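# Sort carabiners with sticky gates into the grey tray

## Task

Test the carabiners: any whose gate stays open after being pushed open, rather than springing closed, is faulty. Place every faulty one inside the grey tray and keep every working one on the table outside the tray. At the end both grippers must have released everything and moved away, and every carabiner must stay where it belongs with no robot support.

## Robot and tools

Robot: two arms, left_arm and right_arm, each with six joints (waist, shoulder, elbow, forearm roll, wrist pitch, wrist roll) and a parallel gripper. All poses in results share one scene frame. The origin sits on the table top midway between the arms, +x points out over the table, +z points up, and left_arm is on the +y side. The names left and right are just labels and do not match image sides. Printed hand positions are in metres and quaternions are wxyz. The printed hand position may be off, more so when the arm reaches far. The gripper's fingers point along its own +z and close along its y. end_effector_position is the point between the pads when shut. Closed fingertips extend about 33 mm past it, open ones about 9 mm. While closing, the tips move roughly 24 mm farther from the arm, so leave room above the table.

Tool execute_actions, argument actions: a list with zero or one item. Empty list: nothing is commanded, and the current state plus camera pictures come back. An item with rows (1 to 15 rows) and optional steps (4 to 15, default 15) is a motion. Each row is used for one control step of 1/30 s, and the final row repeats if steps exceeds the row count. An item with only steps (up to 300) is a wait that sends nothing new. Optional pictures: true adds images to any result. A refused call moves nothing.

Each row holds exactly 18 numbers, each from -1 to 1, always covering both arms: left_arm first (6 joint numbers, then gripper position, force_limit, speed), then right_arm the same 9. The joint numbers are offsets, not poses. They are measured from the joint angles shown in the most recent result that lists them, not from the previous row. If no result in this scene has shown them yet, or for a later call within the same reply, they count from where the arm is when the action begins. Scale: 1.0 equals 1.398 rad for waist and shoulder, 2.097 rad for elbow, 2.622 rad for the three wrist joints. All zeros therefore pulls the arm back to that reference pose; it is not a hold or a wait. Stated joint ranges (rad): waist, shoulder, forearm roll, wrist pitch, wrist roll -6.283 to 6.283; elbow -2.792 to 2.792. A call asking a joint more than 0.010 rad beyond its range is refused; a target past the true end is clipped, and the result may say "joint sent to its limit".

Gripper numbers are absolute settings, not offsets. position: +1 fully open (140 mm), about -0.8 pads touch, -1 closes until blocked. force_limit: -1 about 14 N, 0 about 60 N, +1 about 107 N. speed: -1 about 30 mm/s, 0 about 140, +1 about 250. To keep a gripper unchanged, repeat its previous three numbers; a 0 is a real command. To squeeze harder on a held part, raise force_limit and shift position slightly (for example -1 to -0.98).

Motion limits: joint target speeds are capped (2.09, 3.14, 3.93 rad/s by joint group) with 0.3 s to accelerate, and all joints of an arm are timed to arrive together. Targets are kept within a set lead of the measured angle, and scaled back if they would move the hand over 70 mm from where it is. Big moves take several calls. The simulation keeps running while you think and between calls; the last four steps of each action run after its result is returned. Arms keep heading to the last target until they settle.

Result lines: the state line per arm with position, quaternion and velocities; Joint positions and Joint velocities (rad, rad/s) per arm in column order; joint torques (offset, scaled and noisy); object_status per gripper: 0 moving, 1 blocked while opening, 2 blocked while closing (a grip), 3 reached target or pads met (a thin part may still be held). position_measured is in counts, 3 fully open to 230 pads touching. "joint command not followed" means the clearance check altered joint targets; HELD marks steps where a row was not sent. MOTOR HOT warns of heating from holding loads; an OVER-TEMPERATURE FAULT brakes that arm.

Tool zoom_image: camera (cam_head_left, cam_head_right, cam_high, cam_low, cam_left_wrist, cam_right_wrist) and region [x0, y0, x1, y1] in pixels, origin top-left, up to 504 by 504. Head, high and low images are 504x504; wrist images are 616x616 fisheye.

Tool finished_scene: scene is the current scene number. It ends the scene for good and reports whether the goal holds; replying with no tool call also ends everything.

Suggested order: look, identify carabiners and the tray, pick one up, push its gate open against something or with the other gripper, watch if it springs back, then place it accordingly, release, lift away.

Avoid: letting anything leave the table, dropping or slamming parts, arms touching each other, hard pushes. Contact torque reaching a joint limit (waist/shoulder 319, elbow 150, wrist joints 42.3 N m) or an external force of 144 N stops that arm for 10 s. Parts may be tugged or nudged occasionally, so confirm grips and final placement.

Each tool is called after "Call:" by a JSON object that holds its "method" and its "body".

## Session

Call:
{"method": "execute_actions", "body": {"actions": []}}

Scene clock: 0.00 s of 6000.00 s.
left_arm: end_effector_position=(+0.4020, +0.8481, +0.3487) position_measured=3 object_status=3 end_effector_quat_wxyz=(-0.058, -0.194, +0.979, +0.036) end_effector_velocity=(-0.000, +0.001, -0.000) end_effector_angular_velocity=(-0.000, +0.001, +0.001) | right_arm: end_effector_position=(+0.4051, +0.1333, +0.1417) position_measured=3 object_status=3 end_effector_quat_wxyz=(+0.309, +0.470, +0.813, -0.148) end_effector_velocity=(+0.000, -0.000, -0.000) end_effector_angular_velocity=(-0.001, -0.000, -0.000)
Joint positions: left_arm=[ 0.719 -0.064  1.802  0.104  1.493 -1.464] | right_arm=[ 1.072  0.867  0.99  -0.542  1.734  0.773]
Joint velocities: left_arm=[ 0.002  0.001 -0.     0.     0.     0.001] | right_arm=[-0.  0.  0. -0.  0. -0.]
Joint torques (N m, as the joint torque sensors report them, + toward a larger angle): no reading

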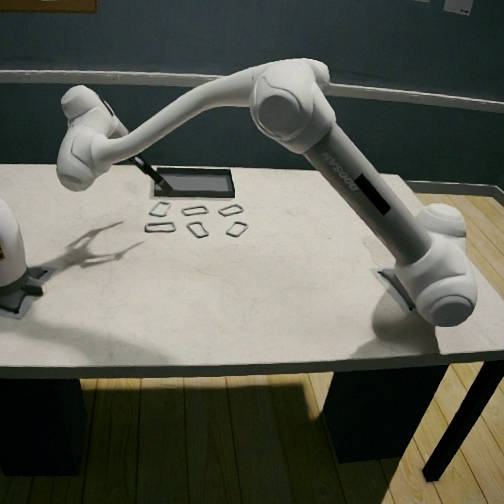

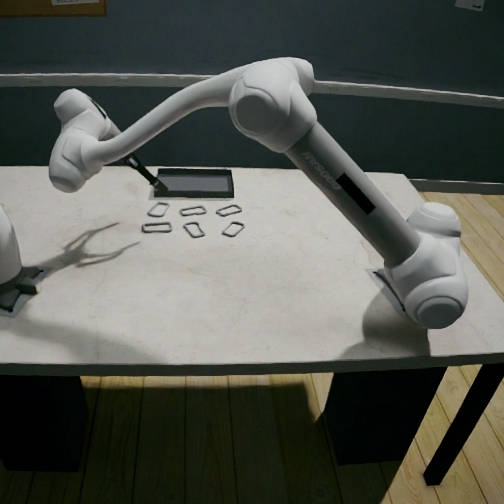

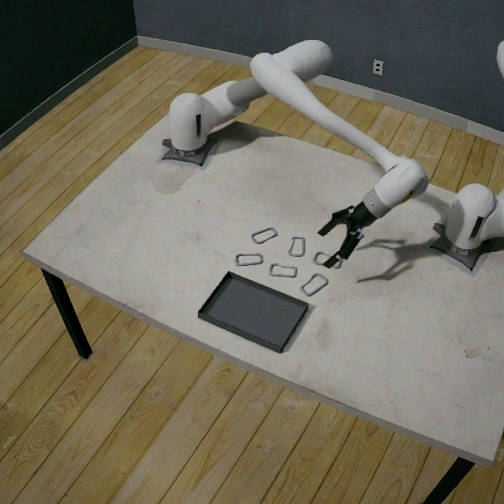

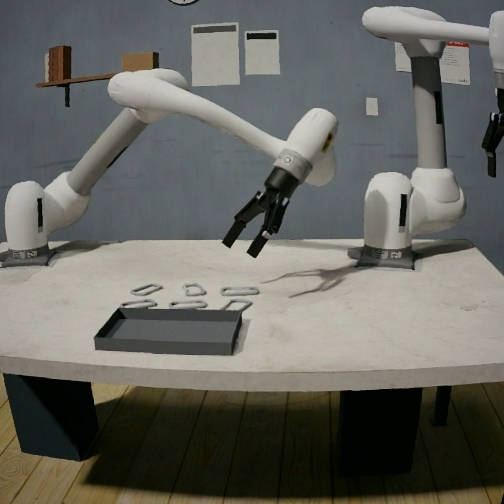

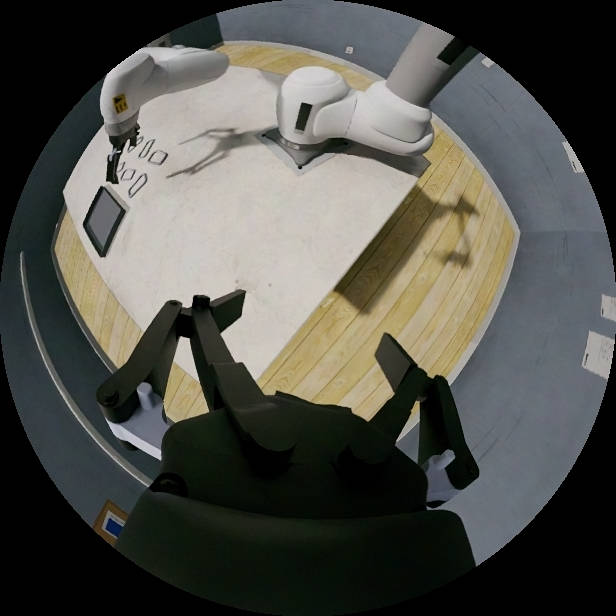

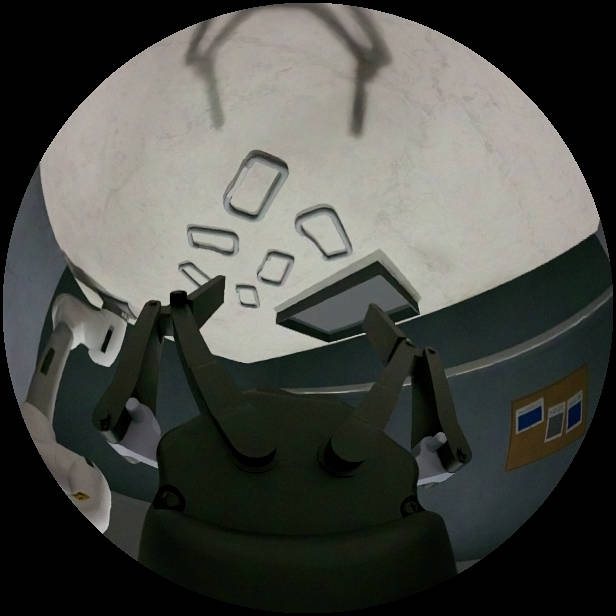

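Call:
{"method": "execute_actions", "body": {"actions": [{"rows":[[-0.3,0.117,0.129,-0.04,-0.2,-0.436,0.36,-0.3,0,-0.696,-0.692,0.571,0.203,-0.244,-0.305,1,0,0]],"steps":15}]}}

Call:
{"method": "execute_actions", "body": {"actions": [{"steps":10}]}}

Scene clock: 1.00 s of 6000.00 s.
left_arm: end_effector_position=(+0.4686, +0.7864, +0.2669) position_measured=74 object_status=0 end_effector_quat_wxyz=(-0.031, -0.282, +0.958, +0.031) end_effector_velocity=(+0.177, -0.221, -0.253) end_effector_angular_velocity=(+0.020, -0.182, +0.799) | right_arm: end_effector_position=(+0.4626, +0.0292, +0.1300) position_measured=3 object_status=3 end_effector_quat_wxyz=(+0.180, +0.426, +0.873, -0.155) end_effector_velocity=(+0.133, -0.382, -0.007) end_effector_angular_velocity=(+0.313, +0.607, +0.080)
Joint positions: left_arm=[ 0.575 -0.007  1.895  0.068  1.312 -1.796] | right_arm=[ 0.904  0.698  1.244 -0.366  1.522  0.508]
Joint velocities: left_arm=[-0.454  0.178  0.292 -0.112 -0.566 -1.26 ] | right_arm=[-0.53  -0.529  0.792  0.448 -0.536 -0.67 ]
Joint torques (N m, as the joint torque sensors report them, + toward a larger angle): left_arm=[ -2.78 -38.02 -37.21   5.51   0.86   0.08] | right_arm=[   5.52 -103.03  -33.83    3.01    0.73   -0.47]
Steps of this call (steps 1 to 19: nothing new was sent; steps 20 to 30: the first 11 steps of this action). Readings (joint positions | what the end effector reports):
20: left_arm=[0.719 -0.064 1.802 0.104 1.493 -1.464] | right_arm=[1.072 0.867 0.990 -0.542 1.734 0.773] | left_arm position_measured=3 object_status=0 | right_arm position_measured=3 object_status=3
21: left_arm=[0.716 -0.063 1.804 0.104 1.489 -1.471] | right_arm=[1.069 0.863 0.996 -0.538 1.729 0.766] | left_arm position_measured=6 object_status=0 | right_arm position_measured=3 object_status=3
23: left_arm=[0.689 -0.052 1.821 0.097 1.455 -1.526] | right_arm=[1.040 0.834 1.041 -0.503 1.687 0.714] | left_arm position_measured=21 object_status=0 | right_arm position_measured=3 object_status=3
27: left_arm=[0.621 -0.025 1.865 0.080 1.370 -1.675] | right_arm=[0.958 0.752 1.162 -0.415 1.582 0.582] | left_arm position_measured=51 object_status=0 | right_arm position_measured=3 object_status=3
30: the state above

Scene clock: 1.33 s of 6000.00 s.
left_arm: end_effector_position=(+0.5156, +0.7035, +0.1823) position_measured=84 object_status=3 end_effector_quat_wxyz=(-0.009, -0.426, +0.904, +0.016) end_effector_velocity=(+0.100, -0.266, -0.248) end_effector_angular_velocity=(-0.048, -0.148, +0.944) | right_arm: end_effector_position=(+0.4873, -0.1065, +0.1301) position_measured=3 object_status=3 end_effector_quat_wxyz=(+0.095, +0.428, +0.887, -0.148) end_effector_velocity=(+0.016, -0.414, +0.003) end_effector_angular_velocity=(+0.212, +0.315, -0.152)
Joint positions: left_arm=[ 0.419  0.053  1.995  0.029  1.118 -2.254] | right_arm=[ 0.733  0.527  1.499 -0.248  1.38   0.33 ]
Joint velocities: left_arm=[-0.467  0.184  0.3   -0.117 -0.583 -1.373] | right_arm=[-0.484 -0.484  0.723  0.27  -0.324 -0.405]
Joint torques (N m, as the joint torque sensors report them, + toward a larger angle): left_arm=[ -0.41 -42.24 -35.02   4.77   0.27   0.03] | right_arm=[  7.06 -88.35 -34.     3.49   0.63  -0.09]
Kept back: nothing.
Steps of this call (steps 1 to 4: the last 4 steps of your previous action; steps 5 to 10: the robot went on to your last target). Readings (joint positions | what the end effector reports):
1: left_arm=[0.559 -0.001 1.905 0.065 1.293 -1.840] | right_arm=[0.886 0.680 1.271 -0.351 1.505 0.486] | left_arm position_measured=81 object_status=0 | right_arm position_measured=3 object_status=3
2: left_arm=[0.544 0.005 1.915 0.061 1.274 -1.885] | right_arm=[0.868 0.662 1.297 -0.337 1.488 0.465] | left_arm position_measured=84 object_status=0 | right_arm position_measured=3 object_status=3
4: left_arm=[0.513 0.017 1.935 0.053 1.235 -1.976] | right_arm=[0.834 0.628 1.349 -0.311 1.457 0.426] | left_arm position_measured=84 object_status=0 | right_arm position_measured=3 object_status=3
8: left_arm=[0.451 0.041 1.975 0.037 1.157 -2.161] | right_arm=[0.766 0.560 1.450 -0.267 1.404 0.359] | left_arm position_measured=84 object_status=3 | right_arm position_measured=3 object_status=3
10: the state above

Call:
{"method": "execute_actions", "body": {"actions": [{"rows":[[-0.891,0.0336,0.037,-0.011,-0.057,-0.135,0.36,-0.3,0,-0.4535,-0.449,0.3286,0.091,-0.109,-0.136,1,0,0]],"steps":15}]}}

Call:
{"method": "execute_actions", "body": {"actions": [{"steps":25}], "pictures": true}}

Scene clock: 1.90 s of 6000.00 s.
left_arm: end_effector_position=(+0.5387, +0.5238, +0.1242) position_measured=84 object_status=3 end_effector_quat_wxyz=(+0.000, -0.434, +0.901, +0.001) end_effector_velocity=(-0.021, -0.379, -0.008) end_effector_angular_velocity=(-0.003, +0.000, -0.689) | right_arm: end_effector_position=(+0.4743, -0.3356, +0.1559) position_measured=3 object_status=3 end_effector_quat_wxyz=(+0.017, +0.496, +0.862, -0.102) end_effector_velocity=(-0.072, -0.383, +0.058) end_effector_angular_velocity=(+0.313, -0.025, -0.372)
Joint positions: left_arm=[ 0.088  0.097  2.068  0.002  0.977 -2.59 ] | right_arm=[ 0.429  0.224  1.862 -0.122  1.23   0.142]
Joint velocities: left_arm=[-0.722  0.006  0.009 -0.004 -0.016 -0.031] | right_arm=[-0.592 -0.581  0.584  0.201 -0.241 -0.3  ]
Joint torques (N m, as the joint torque sensors report them, + toward a larger angle): left_arm=[ -0.76 -45.18 -31.66   4.55   0.21  -0.33] | right_arm=[  5.07 -63.74 -33.26   3.15   0.49  -0.36]
Steps of this call (steps 1 to 6: the robot went on to your last target; steps 7 to 17: the first 11 steps of this action). Readings (joint positions | what the end effector reports):
7: left_arm=[0.316 0.094 2.062 0.004 0.989 -2.558] | right_arm=[0.617 0.411 1.663 -0.191 1.312 0.245] | left_arm position_measured=84 object_status=3 | right_arm position_measured=3 object_status=3
8: left_arm=[0.304 0.096 2.065 0.002 0.981 -2.579] | right_arm=[0.600 0.394 1.684 -0.183 1.303 0.233] | left_arm position_measured=84 object_status=3 | right_arm position_measured=3 object_status=3
10: left_arm=[0.260 0.096 2.065 0.002 0.981 -2.586] | right_arm=[0.563 0.358 1.726 -0.169 1.286 0.212] | left_arm position_measured=84 object_status=3 | right_arm position_measured=3 object_status=3
14: left_arm=[0.161 0.097 2.067 0.002 0.979 -2.586] | right_arm=[0.488 0.282 1.803 -0.142 1.254 0.172] | left_arm position_measured=84 object_status=3 | right_arm position_measured=3 object_status=3
17: the state above

Scene clock: 2.73 s of 6000.00 s.
left_arm: end_effector_position=(+0.4278, +0.2292, +0.1210) position_measured=84 object_status=3 end_effector_quat_wxyz=(+0.000, -0.151, +0.989, +0.000) end_effector_velocity=(-0.233, -0.298, -0.002) end_effector_angular_velocity=(-0.000, +0.000, -0.714) | right_arm: end_effector_position=(+0.3933, -0.5144, +0.1606) position_measured=3 object_status=3 end_effector_quat_wxyz=(-0.009, +0.586, +0.810, -0.019) end_effector_velocity=(-0.001, -0.001, -0.000) end_effector_angular_velocity=(+0.000, -0.001, -0.001)
Joint positions: left_arm=[-0.521  0.1    2.072  0.001  0.97  -2.604] | right_arm=[ 0.099 -0.1    2.189 -0.009  1.095 -0.026]
Joint velocities: left_arm=[-0.721  0.002  0.003 -0.001 -0.004 -0.007] | right_arm=[-0.002 -0.002  0.002  0.    -0.    -0.001]
Joint torques (N m, as the joint torque sensors report them, + toward a larger angle): left_arm=[ -1.15 -46.91 -32.79   4.37  -0.11   0.47] | right_arm=[  3.95 -27.5  -34.77   3.98   0.03  -0.09]
Kept back: nothing.
Steps of this call (steps 1 to 4: the last 4 steps of your previous action; steps 5 to 25: the robot went on to your last target). Readings (joint positions | what the end effector reports):
1: left_arm=[0.064 0.097 2.068 0.002 0.977 -2.591] | right_arm=[0.409 0.205 1.882 -0.115 1.221 0.132] | left_arm position_measured=84 object_status=3 | right_arm position_measured=3 object_status=3
2: left_arm=[0.039 0.098 2.068 0.002 0.976 -2.592] | right_arm=[0.388 0.185 1.902 -0.108 1.213 0.121] | left_arm position_measured=84 object_status=3 | right_arm position_measured=3 object_status=3
4: left_arm=[-0.009 0.098 2.069 0.002 0.975 -2.594] | right_arm=[0.347 0.144 1.943 -0.094 1.196 0.100] | left_arm position_measured=84 object_status=3 | right_arm position_measured=3 object_status=3
8: left_arm=[-0.107 0.098 2.070 0.001 0.974 -2.597] | right_arm=[0.263 0.061 2.027 -0.065 1.162 0.057] | left_arm position_measured=84 object_status=3 | right_arm position_measured=3 object_status=3
25: the state above

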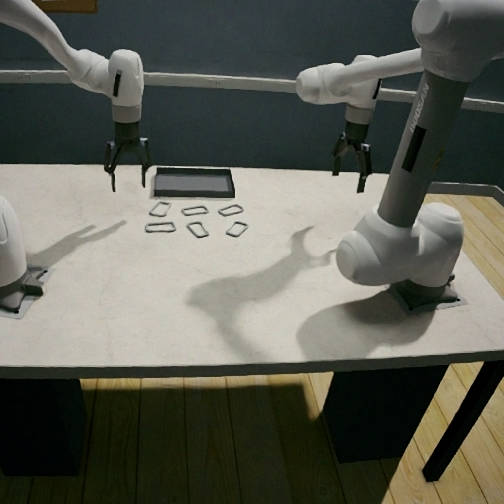

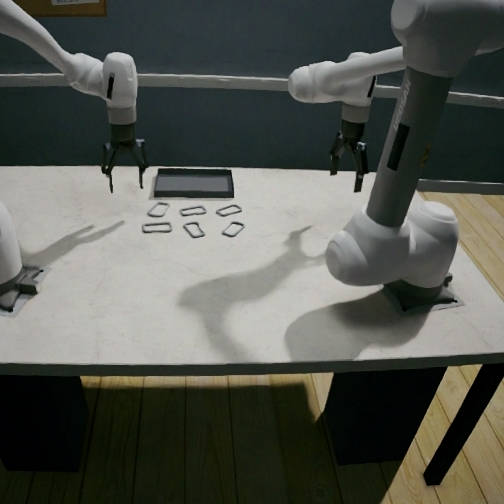

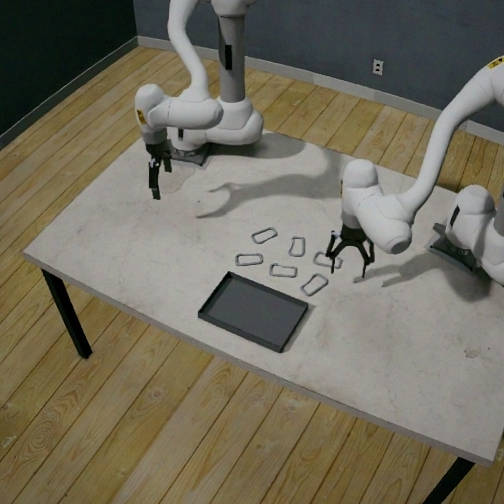

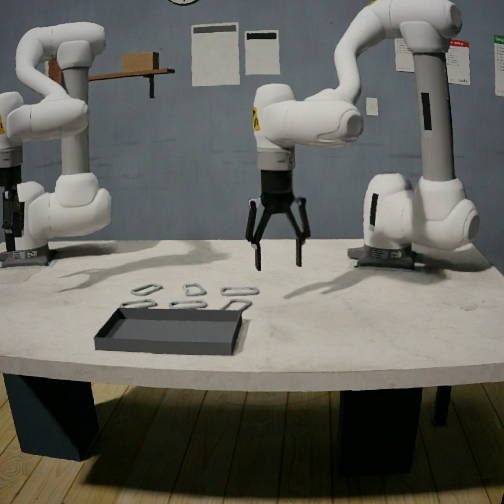

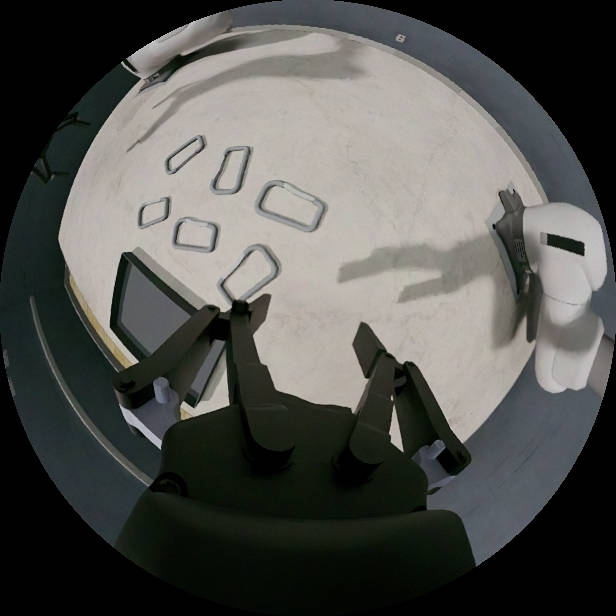

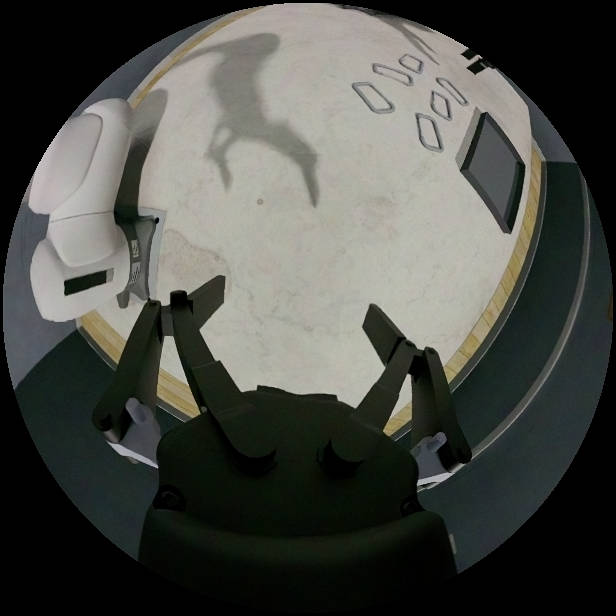

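Call:
{"method": "execute_actions", "body": {"actions": [{"steps":12}], "pictures": true}}

Call:
{"method": "zoom_image", "body": {"camera": "cam_left_wrist", "region": [160, 180, 500, 440]}}

Scene clock: 4.23 s of 6000.00 s.
left_arm: end_effector_position=(+0.3117, +0.1202, +0.1201) position_measured=84 object_status=3 end_effector_quat_wxyz=(+0.000, -0.001, +1.000, +0.000) end_effector_velocity=(-0.001, -0.001, +0.001) end_effector_angular_velocity=(-0.001, -0.001, -0.001) | right_arm: end_effector_position=(+0.3933, -0.5145, +0.1606) position_measured=3 object_status=3 end_effector_quat_wxyz=(-0.009, +0.586, +0.810, -0.019) end_effector_velocity=(+0.000, -0.000, +0.001) end_effector_angular_velocity=(+0.000, -0.001, +0.000)
Joint positions: left_arm=[-0.826  0.1    2.073  0.001  0.968 -2.608] | right_arm=[ 0.099 -0.1    2.189 -0.009  1.095 -0.026]
Joint velocities: left_arm=[-0.002 -0.001  0.     0.     0.    -0.001] | right_arm=[-0.    -0.001 -0.    -0.     0.    -0.   ]
Joint torques (N m, as the joint torque sensors report them, + toward a larger angle): left_arm=[ -0.14 -42.77 -32.72   4.39   0.1    0.09] | right_arm=[  3.8  -26.1  -33.81   3.64   0.08  -0.31]
Kept back: nothing.
Steps of this call (steps 1 to 30: the robot went on to your last target; steps 31 to 45: nothing new was sent). Readings (joint positions | what the end effector reports):
1: left_arm=[-0.546 0.100 2.072 0.001 0.970 -2.604] | right_arm=[0.099 -0.100 2.189 -0.009 1.095 -0.026] | left_arm position_measured=84 object_status=3 | right_arm position_measured=3 object_status=3
2: left_arm=[-0.570 0.100 2.072 0.001 0.970 -2.604] | right_arm=[0.099 -0.100 2.189 -0.009 1.095 -0.026] | left_arm position_measured=84 object_status=3 | right_arm position_measured=3 object_status=3
4: left_arm=[-0.619 0.100 2.072 0.001 0.970 -2.605] | right_arm=[0.099 -0.100 2.189 -0.009 1.095 -0.026] | left_arm position_measured=84 object_status=3 | right_arm position_measured=3 object_status=3
8: left_arm=[-0.717 0.100 2.072 0.001 0.969 -2.606] | right_arm=[0.099 -0.100 2.189 -0.009 1.095 -0.026] | left_arm position_measured=84 object_status=3 | right_arm position_measured=3 object_status=3
45: the state above
All arms were judged still, so your last target was given up. Only a new action makes them travel on or press farther. Fingers that are still opening or closing keep moving.

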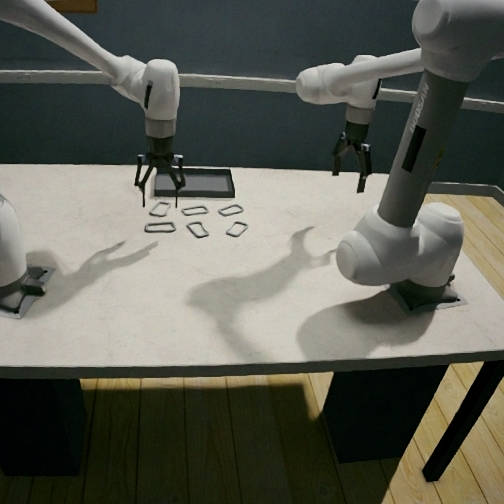

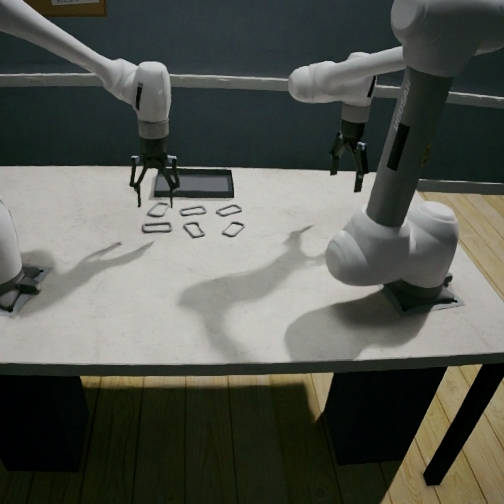

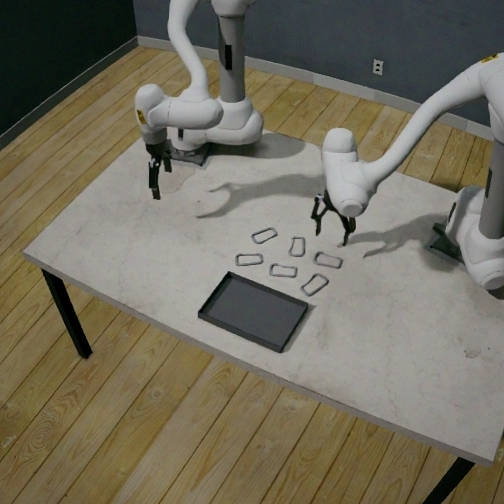

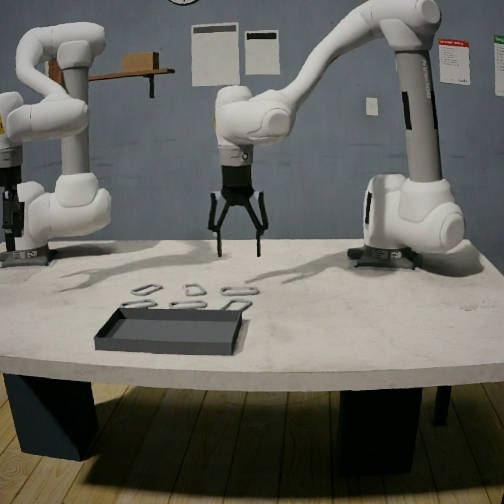

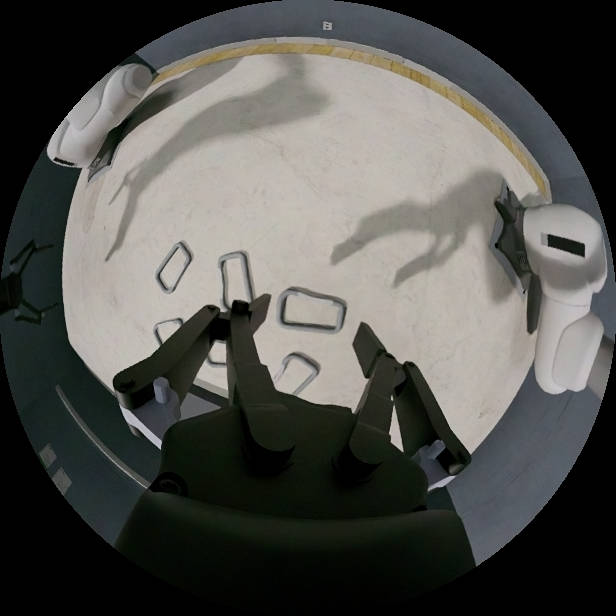

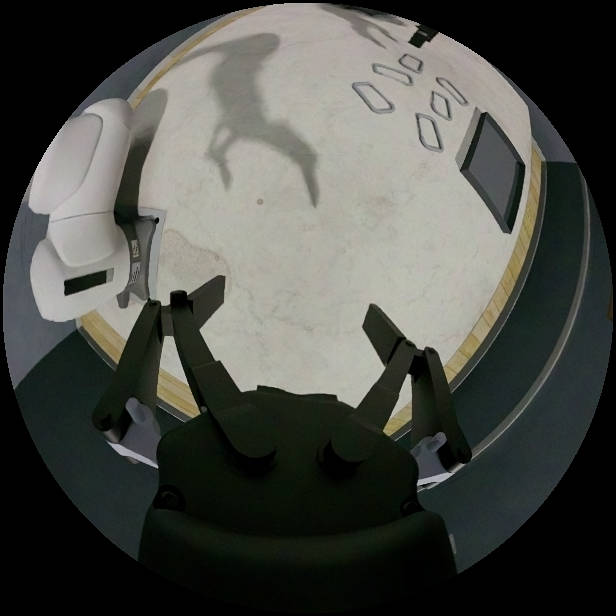

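Region (160, 180, 500, 440) of cam_left_wrist's 616x616 image, scaled by 1.482, with more detail than that image has; it fills the top 385 rows of this view, and the rest is white.

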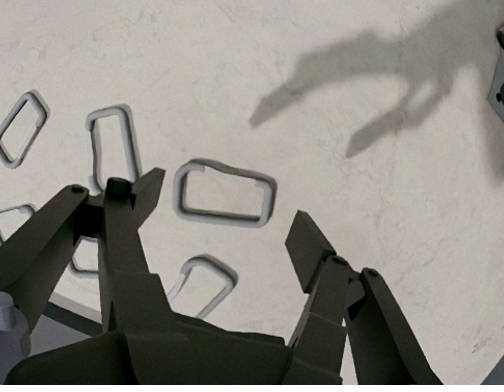

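Call:
{"method": "execute_actions", "body": {"actions": [{"rows":[[0.001,0.0445,0.024,0,-0.0427,0.554,0.36,-0.3,0,0,0,0,0,0,0,1,0,0]],"steps":15}]}}

Call:
{"method": "execute_actions", "body": {"actions": [{"steps":12}], "pictures": true}}

Call:
{"method": "zoom_image", "body": {"camera": "cam_left_wrist", "region": [220, 220, 420, 420]}}

Scene clock: 5.00 s of 6000.00 s.
left_arm: end_effector_position=(+0.3122, +0.1202, +0.0810) position_measured=84 object_status=3 end_effector_quat_wxyz=(-0.000, +0.337, +0.942, +0.000) end_effector_velocity=(-0.001, +0.004, -0.131) end_effector_angular_velocity=(+0.002, +0.004, -3.376) | right_arm: end_effector_position=(+0.3933, -0.5145, +0.1606) position_measured=3 object_status=3 end_effector_quat_wxyz=(-0.009, +0.586, +0.810, -0.019) end_effector_velocity=(-0.000, -0.000, +0.000) end_effector_angular_velocity=(-0.000, +0.000, -0.000)
Joint positions: left_arm=[-0.825  0.145  2.109  0.001  0.889 -1.918] | right_arm=[ 0.099 -0.1    2.189 -0.009  1.095 -0.026]
Joint velocities: left_arm=[ 0.004  0.15   0.12  -0.001 -0.268  3.38 ] | right_arm=[ 0. -0.  0. -0.  0.  0.]
Joint torques (N m, as the joint torque sensors report them, + toward a larger angle): left_arm=[ -0.08 -50.98 -33.51   4.58   0.12  -0.28] | right_arm=[  2.93 -25.83 -34.84   3.86  -0.01  -0.26]
Steps of this call (steps 1 to 12: nothing new was sent; steps 13 to 23: the first 11 steps of this action). Readings (joint positions | what the end effector reports):
13: left_arm=[-0.826 0.100 2.073 0.001 0.968 -2.608] | right_arm=[0.099 -0.100 2.189 -0.009 1.095 -0.026] | left_arm position_measured=84 object_status=3 | right_arm position_measured=3 object_status=3
14: left_arm=[-0.826 0.101 2.073 0.001 0.967 -2.601] | right_arm=[0.099 -0.100 2.189 -0.009 1.095 -0.026] | left_arm position_measured=84 object_status=3 | right_arm position_measured=3 object_status=3
16: left_arm=[-0.826 0.105 2.076 0.001 0.960 -2.545] | right_arm=[0.099 -0.100 2.189 -0.009 1.095 -0.026] | left_arm position_measured=84 object_status=3 | right_arm position_measured=3 object_status=3
20: left_arm=[-0.826 0.125 2.093 0.001 0.923 -2.260] | right_arm=[0.099 -0.100 2.189 -0.009 1.095 -0.026] | left_arm position_measured=84 object_status=3 | right_arm position_measured=3 object_status=3
23: the state above

Scene clock: 5.40 s of 6000.00 s.
left_arm: end_effector_position=(+0.3121, +0.1210, +0.0654) position_measured=84 object_status=3 end_effector_quat_wxyz=(-0.000, +0.662, +0.749, +0.000) end_effector_velocity=(-0.000, +0.000, -0.000) end_effector_angular_velocity=(-0.000, +0.001, -0.030) | right_arm: end_effector_position=(+0.3933, -0.5145, +0.1606) position_measured=3 object_status=3 end_effector_quat_wxyz=(-0.009, +0.586, +0.810, -0.019) end_effector_velocity=(-0.000, +0.000, +0.001) end_effector_angular_velocity=(+0.001, -0.003, +0.001)
Joint positions: left_arm=[-0.825  0.163  2.123  0.001  0.856 -1.157] | right_arm=[ 0.099 -0.1    2.189 -0.009  1.095 -0.026]
Joint velocities: left_arm=[ 0.001  0.     0.    -0.001 -0.     0.031] | right_arm=[ 0.    -0.003 -0.    -0.     0.    -0.   ]
Joint torques (N m, as the joint torque sensors report them, + toward a larger angle): left_arm=[ -0.28 -45.37 -29.93   4.16   0.06   0.09] | right_arm=[  4.94 -25.96 -34.43   3.86  -0.22  -0.35]
Kept back: nothing.
Steps of this call (steps 1 to 4: the last 4 steps of your previous action; steps 5 to 12: the robot went on to your last target). Readings (joint positions | what the end effector reports):
1: left_arm=[-0.825 0.149 2.112 0.001 0.881 -1.805] | right_arm=[0.099 -0.100 2.189 -0.009 1.095 -0.026] | left_arm position_measured=84 object_status=3 | right_arm position_measured=3 object_status=3
2: left_arm=[-0.825 0.153 2.115 0.001 0.874 -1.695] | right_arm=[0.099 -0.100 2.189 -0.009 1.095 -0.026] | left_arm position_measured=84 object_status=3 | right_arm position_measured=3 object_status=3
4: left_arm=[-0.825 0.158 2.119 0.001 0.865 -1.495] | right_arm=[0.099 -0.100 2.189 -0.009 1.095 -0.026] | left_arm position_measured=84 object_status=3 | right_arm position_measured=3 object_status=3
8: left_arm=[-0.825 0.162 2.123 0.001 0.857 -1.226] | right_arm=[0.099 -0.100 2.189 -0.009 1.095 -0.026] | left_arm position_measured=84 object_status=3 | right_arm position_measured=3 object_status=3
12: the state above

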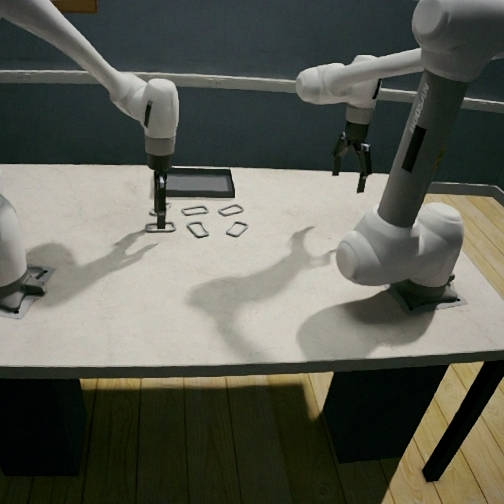

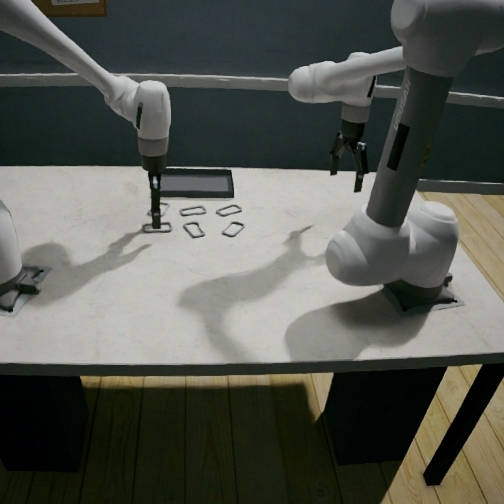

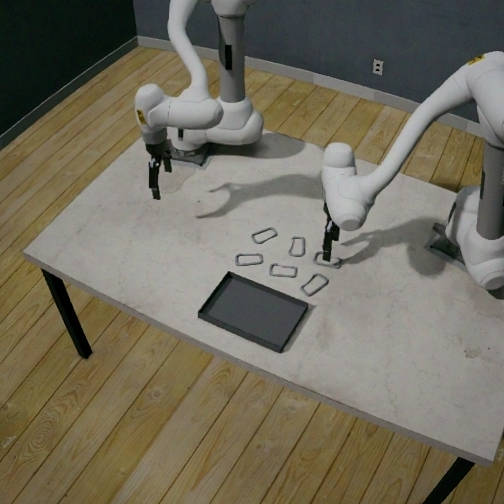

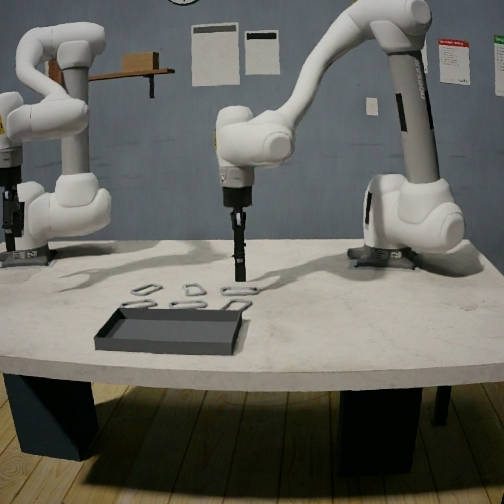

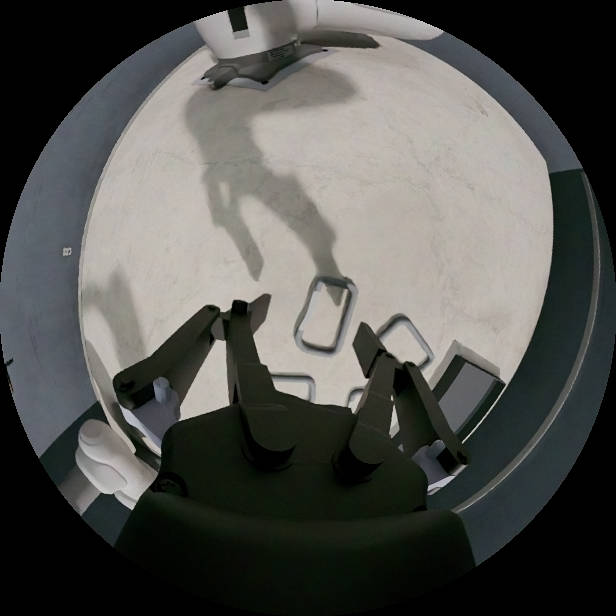

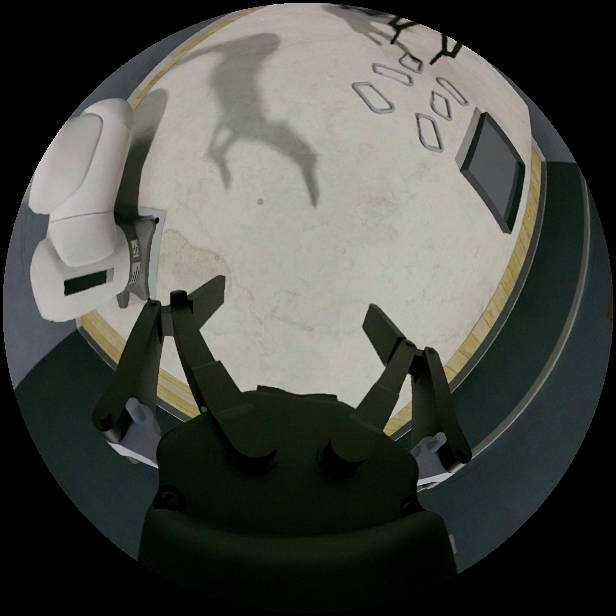

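Region (220, 220, 420, 420) of cam_left_wrist's 616x616 image, scaled by 2.520, with more detail than that image has.

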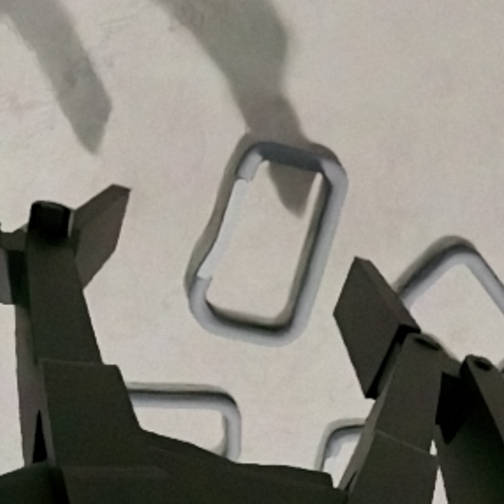

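Call:
{"method": "execute_actions", "body": {"actions": [{"rows":[[0.0175,0.012,-0.008,0,0,0.0097,0.28,-0.3,0,0,0,0,0,0,0,1,0,0],[0.0175,0.012,-0.008,0,0,0.0097,0.28,-0.3,0,0,0,0,0,0,0,1,0,0],[0.0175,0.012,-0.008,0,0,0.0097,0.28,-0.3,0,0,0,0,0,0,0,1,0,0],[0.0175,0.035,0.001,0,-0.0196,0.0097,0.28,-0.3,0,0,0,0,0,0,0,1,0,0]],"steps":15}]}}

Call:
{"method": "execute_actions", "body": {"actions": [{"rows":[[0,0,0,0,0,0,-0.2,-0.3,0,0,0,0,0,0,0,1,0,0]],"steps":12}]}}

Call:
{"method": "execute_actions", "body": {"actions": [{"rows":[[0,-0.0028,-0.0011,0,0.0024,0,-0.2,-0.3,0,0,0,0,0,0,0,1,0,0],[0,-0.0028,-0.0011,0,0.0024,0,-0.2,-0.3,0,0,0,0,0,0,0,1,0,0],[0,-0.0028,-0.0011,0,0.0024,0,-0.2,-0.3,0,0,0,0,0,0,0,1,0,0],[0,-0.0028,-0.0011,0,0.0024,0,-0.2,-0.3,0,0,0,0,0,0,0,1,0,0],[0,-0.0028,-0.0011,0,0.0024,0,-0.5,-0.3,-0.5,0,0,0,0,0,0,1,0,0]],"steps":15}], "pictures": true}}

Call:
{"method": "zoom_image", "body": {"camera": "cam_left_wrist", "region": [240, 240, 400, 400]}}

Scene clock: 6.33 s of 6000.00 s.
left_arm: end_effector_position=(+0.3281, +0.1193, +0.0399) position_measured=94 object_status=0 end_effector_quat_wxyz=(+0.000, +0.663, +0.749, +0.000) end_effector_velocity=(+0.003, +0.000, -0.015) end_effector_angular_velocity=(-0.002, -0.001, +0.001) | right_arm: end_effector_position=(+0.3933, -0.5145, +0.1606) position_measured=3 object_status=3 end_effector_quat_wxyz=(-0.009, +0.586, +0.810, -0.019) end_effector_velocity=(-0.000, +0.000, -0.001) end_effector_angular_velocity=(-0.000, +0.002, -0.000)
Joint positions: left_arm=[-0.801  0.21   2.124  0.001  0.807 -1.132] | right_arm=[ 0.099 -0.1    2.189 -0.009  1.095 -0.026]
Joint velocities: left_arm=[ 0.006  0.022  0.01  -0.    -0.033  0.005] | right_arm=[0.    0.001 0.001 0.    0.    0.   ]
Joint torques (N m, as the joint torque sensors report them, + toward a larger angle): left_arm=[  4.47 -56.21 -29.62   4.02  -0.19   0.13] | right_arm=[  3.58 -26.69 -35.08   4.04  -0.04  -0.32]
Steps of this call (steps 1 to 17: the robot went on to your last target; steps 18 to 28: the first 11 steps of this action). Readings (joint positions | what the end effector reports):
18: left_arm=[-0.825 0.163 2.123 0.001 0.856 -1.155] | right_arm=[0.099 -0.100 2.189 -0.009 1.095 -0.026] | left_arm position_measured=84 object_status=0 | right_arm position_measured=3 object_status=3
19: left_arm=[-0.822 0.165 2.121 0.001 0.856 -1.152] | right_arm=[0.099 -0.100 2.189 -0.009 1.095 -0.026] | left_arm position_measured=87 object_status=0 | right_arm position_measured=3 object_status=3
21: left_arm=[-0.809 0.174 2.112 0.001 0.856 -1.140] | right_arm=[0.099 -0.100 2.189 -0.009 1.095 -0.026] | left_arm position_measured=94 object_status=0 | right_arm position_measured=3 object_status=3
25: left_arm=[-0.802 0.204 2.122 0.001 0.816 -1.133] | right_arm=[0.099 -0.100 2.189 -0.009 1.095 -0.026] | left_arm position_measured=94 object_status=0 | right_arm position_measured=3 object_status=3
28: the state above

Scene clock: 6.73 s of 6000.00 s.
left_arm: end_effector_position=(+0.3282, +0.1193, +0.0388) position_measured=142 object_status=0 end_effector_quat_wxyz=(+0.000, +0.663, +0.749, +0.000) end_effector_velocity=(-0.001, -0.001, -0.000) end_effector_angular_velocity=(+0.001, -0.000, -0.002) | right_arm: end_effector_position=(+0.3933, -0.5145, +0.1606) position_measured=3 object_status=3 end_effector_quat_wxyz=(-0.009, +0.586, +0.810, -0.019) end_effector_velocity=(+0.000, -0.000, -0.000) end_effector_angular_velocity=(-0.001, +0.001, -0.001)
Joint positions: left_arm=[-0.8    0.211  2.125  0.001  0.805 -1.132] | right_arm=[ 0.099 -0.1    2.189 -0.009  1.095 -0.026]
Joint velocities: left_arm=[-0.002  0.001 -0.     0.    -0.    -0.   ] | right_arm=[-0.     0.001 -0.    -0.001 -0.     0.001]
Joint torques (N m, as the joint torque sensors report them, + toward a larger angle): left_arm=[ -0.1  -47.82 -26.74   3.49   0.13   0.02] | right_arm=[  1.88 -24.61 -33.8    4.    -0.01  -0.18]
Steps of this call (steps 1 to 4: the last 4 steps of your previous action; steps 5 to 12: the first 8 steps of this action, its rows measured from where the robot was after step 4). Readings (joint positions | what the end effector reports):
4: left_arm=[-0.801 0.211 2.125 0.001 0.805 -1.132] | right_arm=[0.099 -0.100 2.189 -0.009 1.095 -0.026] | left_arm position_measured=94 object_status=3 | right_arm position_measured=3 object_status=3
5: left_arm=[-0.800 0.211 2.125 0.001 0.805 -1.132] | right_arm=[0.099 -0.100 2.189 -0.009 1.095 -0.026] | left_arm position_measured=94 object_status=0 | right_arm position_measured=3 object_status=3
6: left_arm=[-0.800 0.211 2.125 0.001 0.805 -1.132] | right_arm=[0.099 -0.100 2.189 -0.009 1.095 -0.026] | left_arm position_measured=97 object_status=0 | right_arm position_measured=3 object_status=3
8: left_arm=[-0.800 0.211 2.125 0.001 0.805 -1.132] | right_arm=[0.099 -0.100 2.189 -0.009 1.095 -0.026] | left_arm position_measured=112 object_status=0 | right_arm position_measured=3 object_status=3
12: the state above

Scene clock: 7.23 s of 6000.00 s.
left_arm: end_effector_position=(+0.3283, +0.1191, +0.0420) position_measured=179 object_status=0 end_effector_quat_wxyz=(+0.000, +0.663, +0.749, +0.000) end_effector_velocity=(+0.001, -0.001, +0.004) end_effector_angular_velocity=(-0.003, -0.003, +0.000) | right_arm: end_effector_position=(+0.3933, -0.5145, +0.1606) position_measured=3 object_status=3 end_effector_quat_wxyz=(-0.009, +0.586, +0.810, -0.019) end_effector_velocity=(-0.000, +0.000, +0.000) end_effector_angular_velocity=(+0.000, -0.000, -0.000)
Joint positions: left_arm=[-0.8    0.207  2.123  0.001  0.811 -1.132] | right_arm=[ 0.099 -0.1    2.189 -0.009  1.095 -0.026]
Joint velocities: left_arm=[ 0.001 -0.004 -0.003  0.001  0.003  0.   ] | right_arm=[ 0.    -0.001  0.     0.     0.     0.   ]
Joint torques (N m, as the joint torque sensors report them, + toward a larger angle): left_arm=[ -3.64 -41.4  -22.04   2.88  -0.03   0.02] | right_arm=[  2.65 -26.31 -34.55   3.98   0.06  -0.48]
Steps of this call (steps 1 to 4: the last 4 steps of your previous action; steps 5 to 15: the first 11 steps of this action, its rows measured from where the robot was after step 4). Readings (joint positions | what the end effector reports):
4: left_arm=[-0.800 0.211 2.125 0.001 0.805 -1.132] | right_arm=[0.099 -0.100 2.189 -0.009 1.095 -0.026] | left_arm position_measured=154 object_status=0 | right_arm position_measured=3 object_status=3
5: left_arm=[-0.800 0.211 2.125 0.001 0.805 -1.132] | right_arm=[0.099 -0.100 2.189 -0.009 1.095 -0.026] | left_arm position_measured=154 object_status=0 | right_arm position_measured=3 object_status=3
6: left_arm=[-0.800 0.210 2.125 0.001 0.806 -1.132] | right_arm=[0.099 -0.100 2.189 -0.009 1.095 -0.026] | left_arm position_measured=154 object_status=0 | right_arm position_measured=3 object_status=3
8: left_arm=[-0.800 0.209 2.124 0.001 0.809 -1.132] | right_arm=[0.099 -0.100 2.189 -0.009 1.095 -0.026] | left_arm position_measured=154 object_status=3 | right_arm position_measured=3 object_status=3
12: left_arm=[-0.800 0.208 2.123 0.001 0.811 -1.132] | right_arm=[0.099 -0.100 2.189 -0.009 1.095 -0.026] | left_arm position_measured=165 object_status=0 | right_arm position_measured=3 object_status=3
15: the state above

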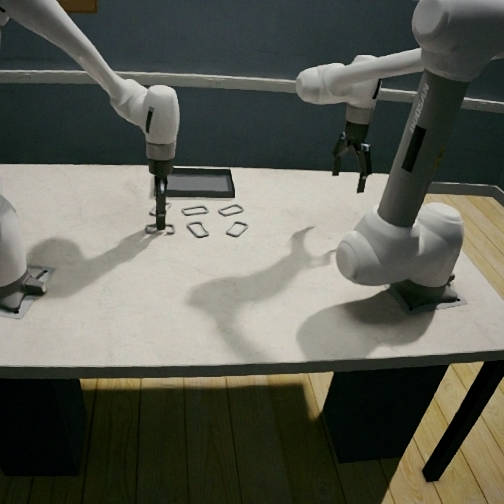

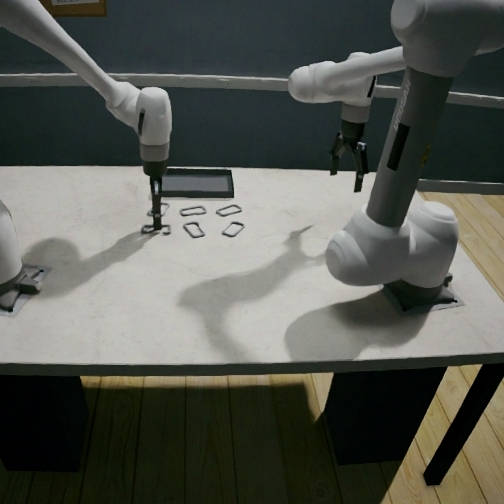

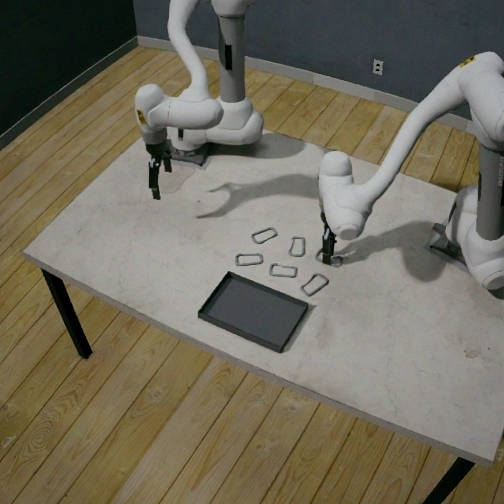

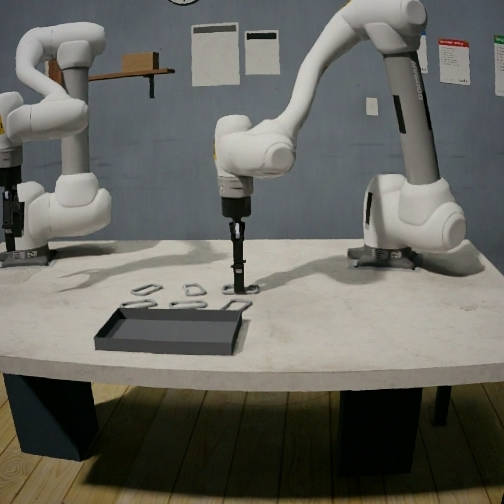

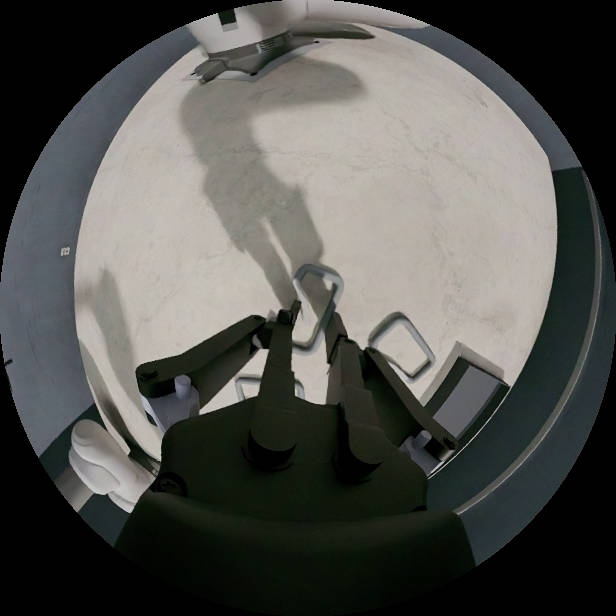

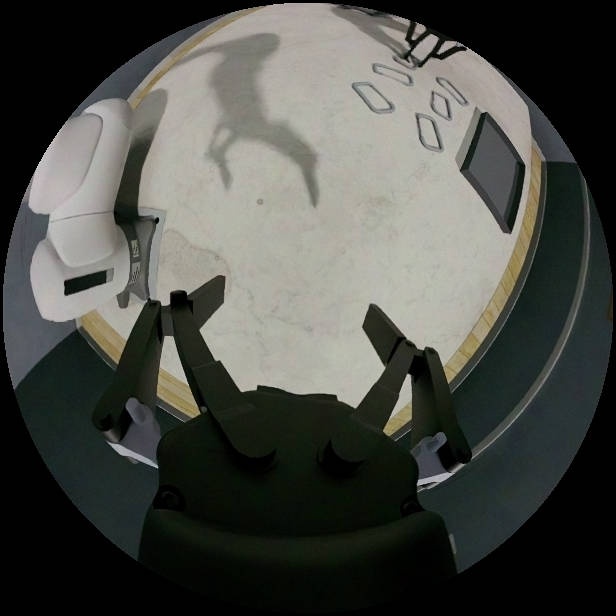

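Region (240, 240, 400, 400) of cam_left_wrist's 616x616 image, scaled by 3.150, with more detail than that image has.

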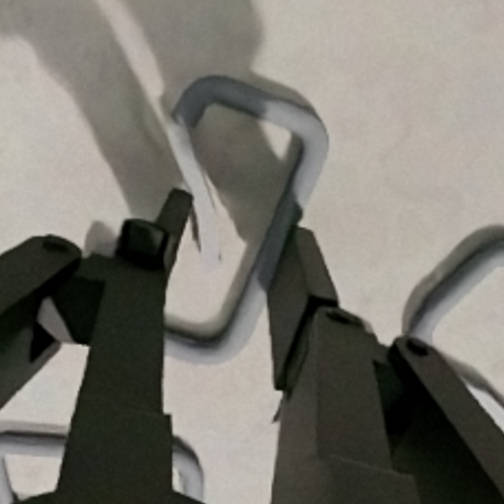

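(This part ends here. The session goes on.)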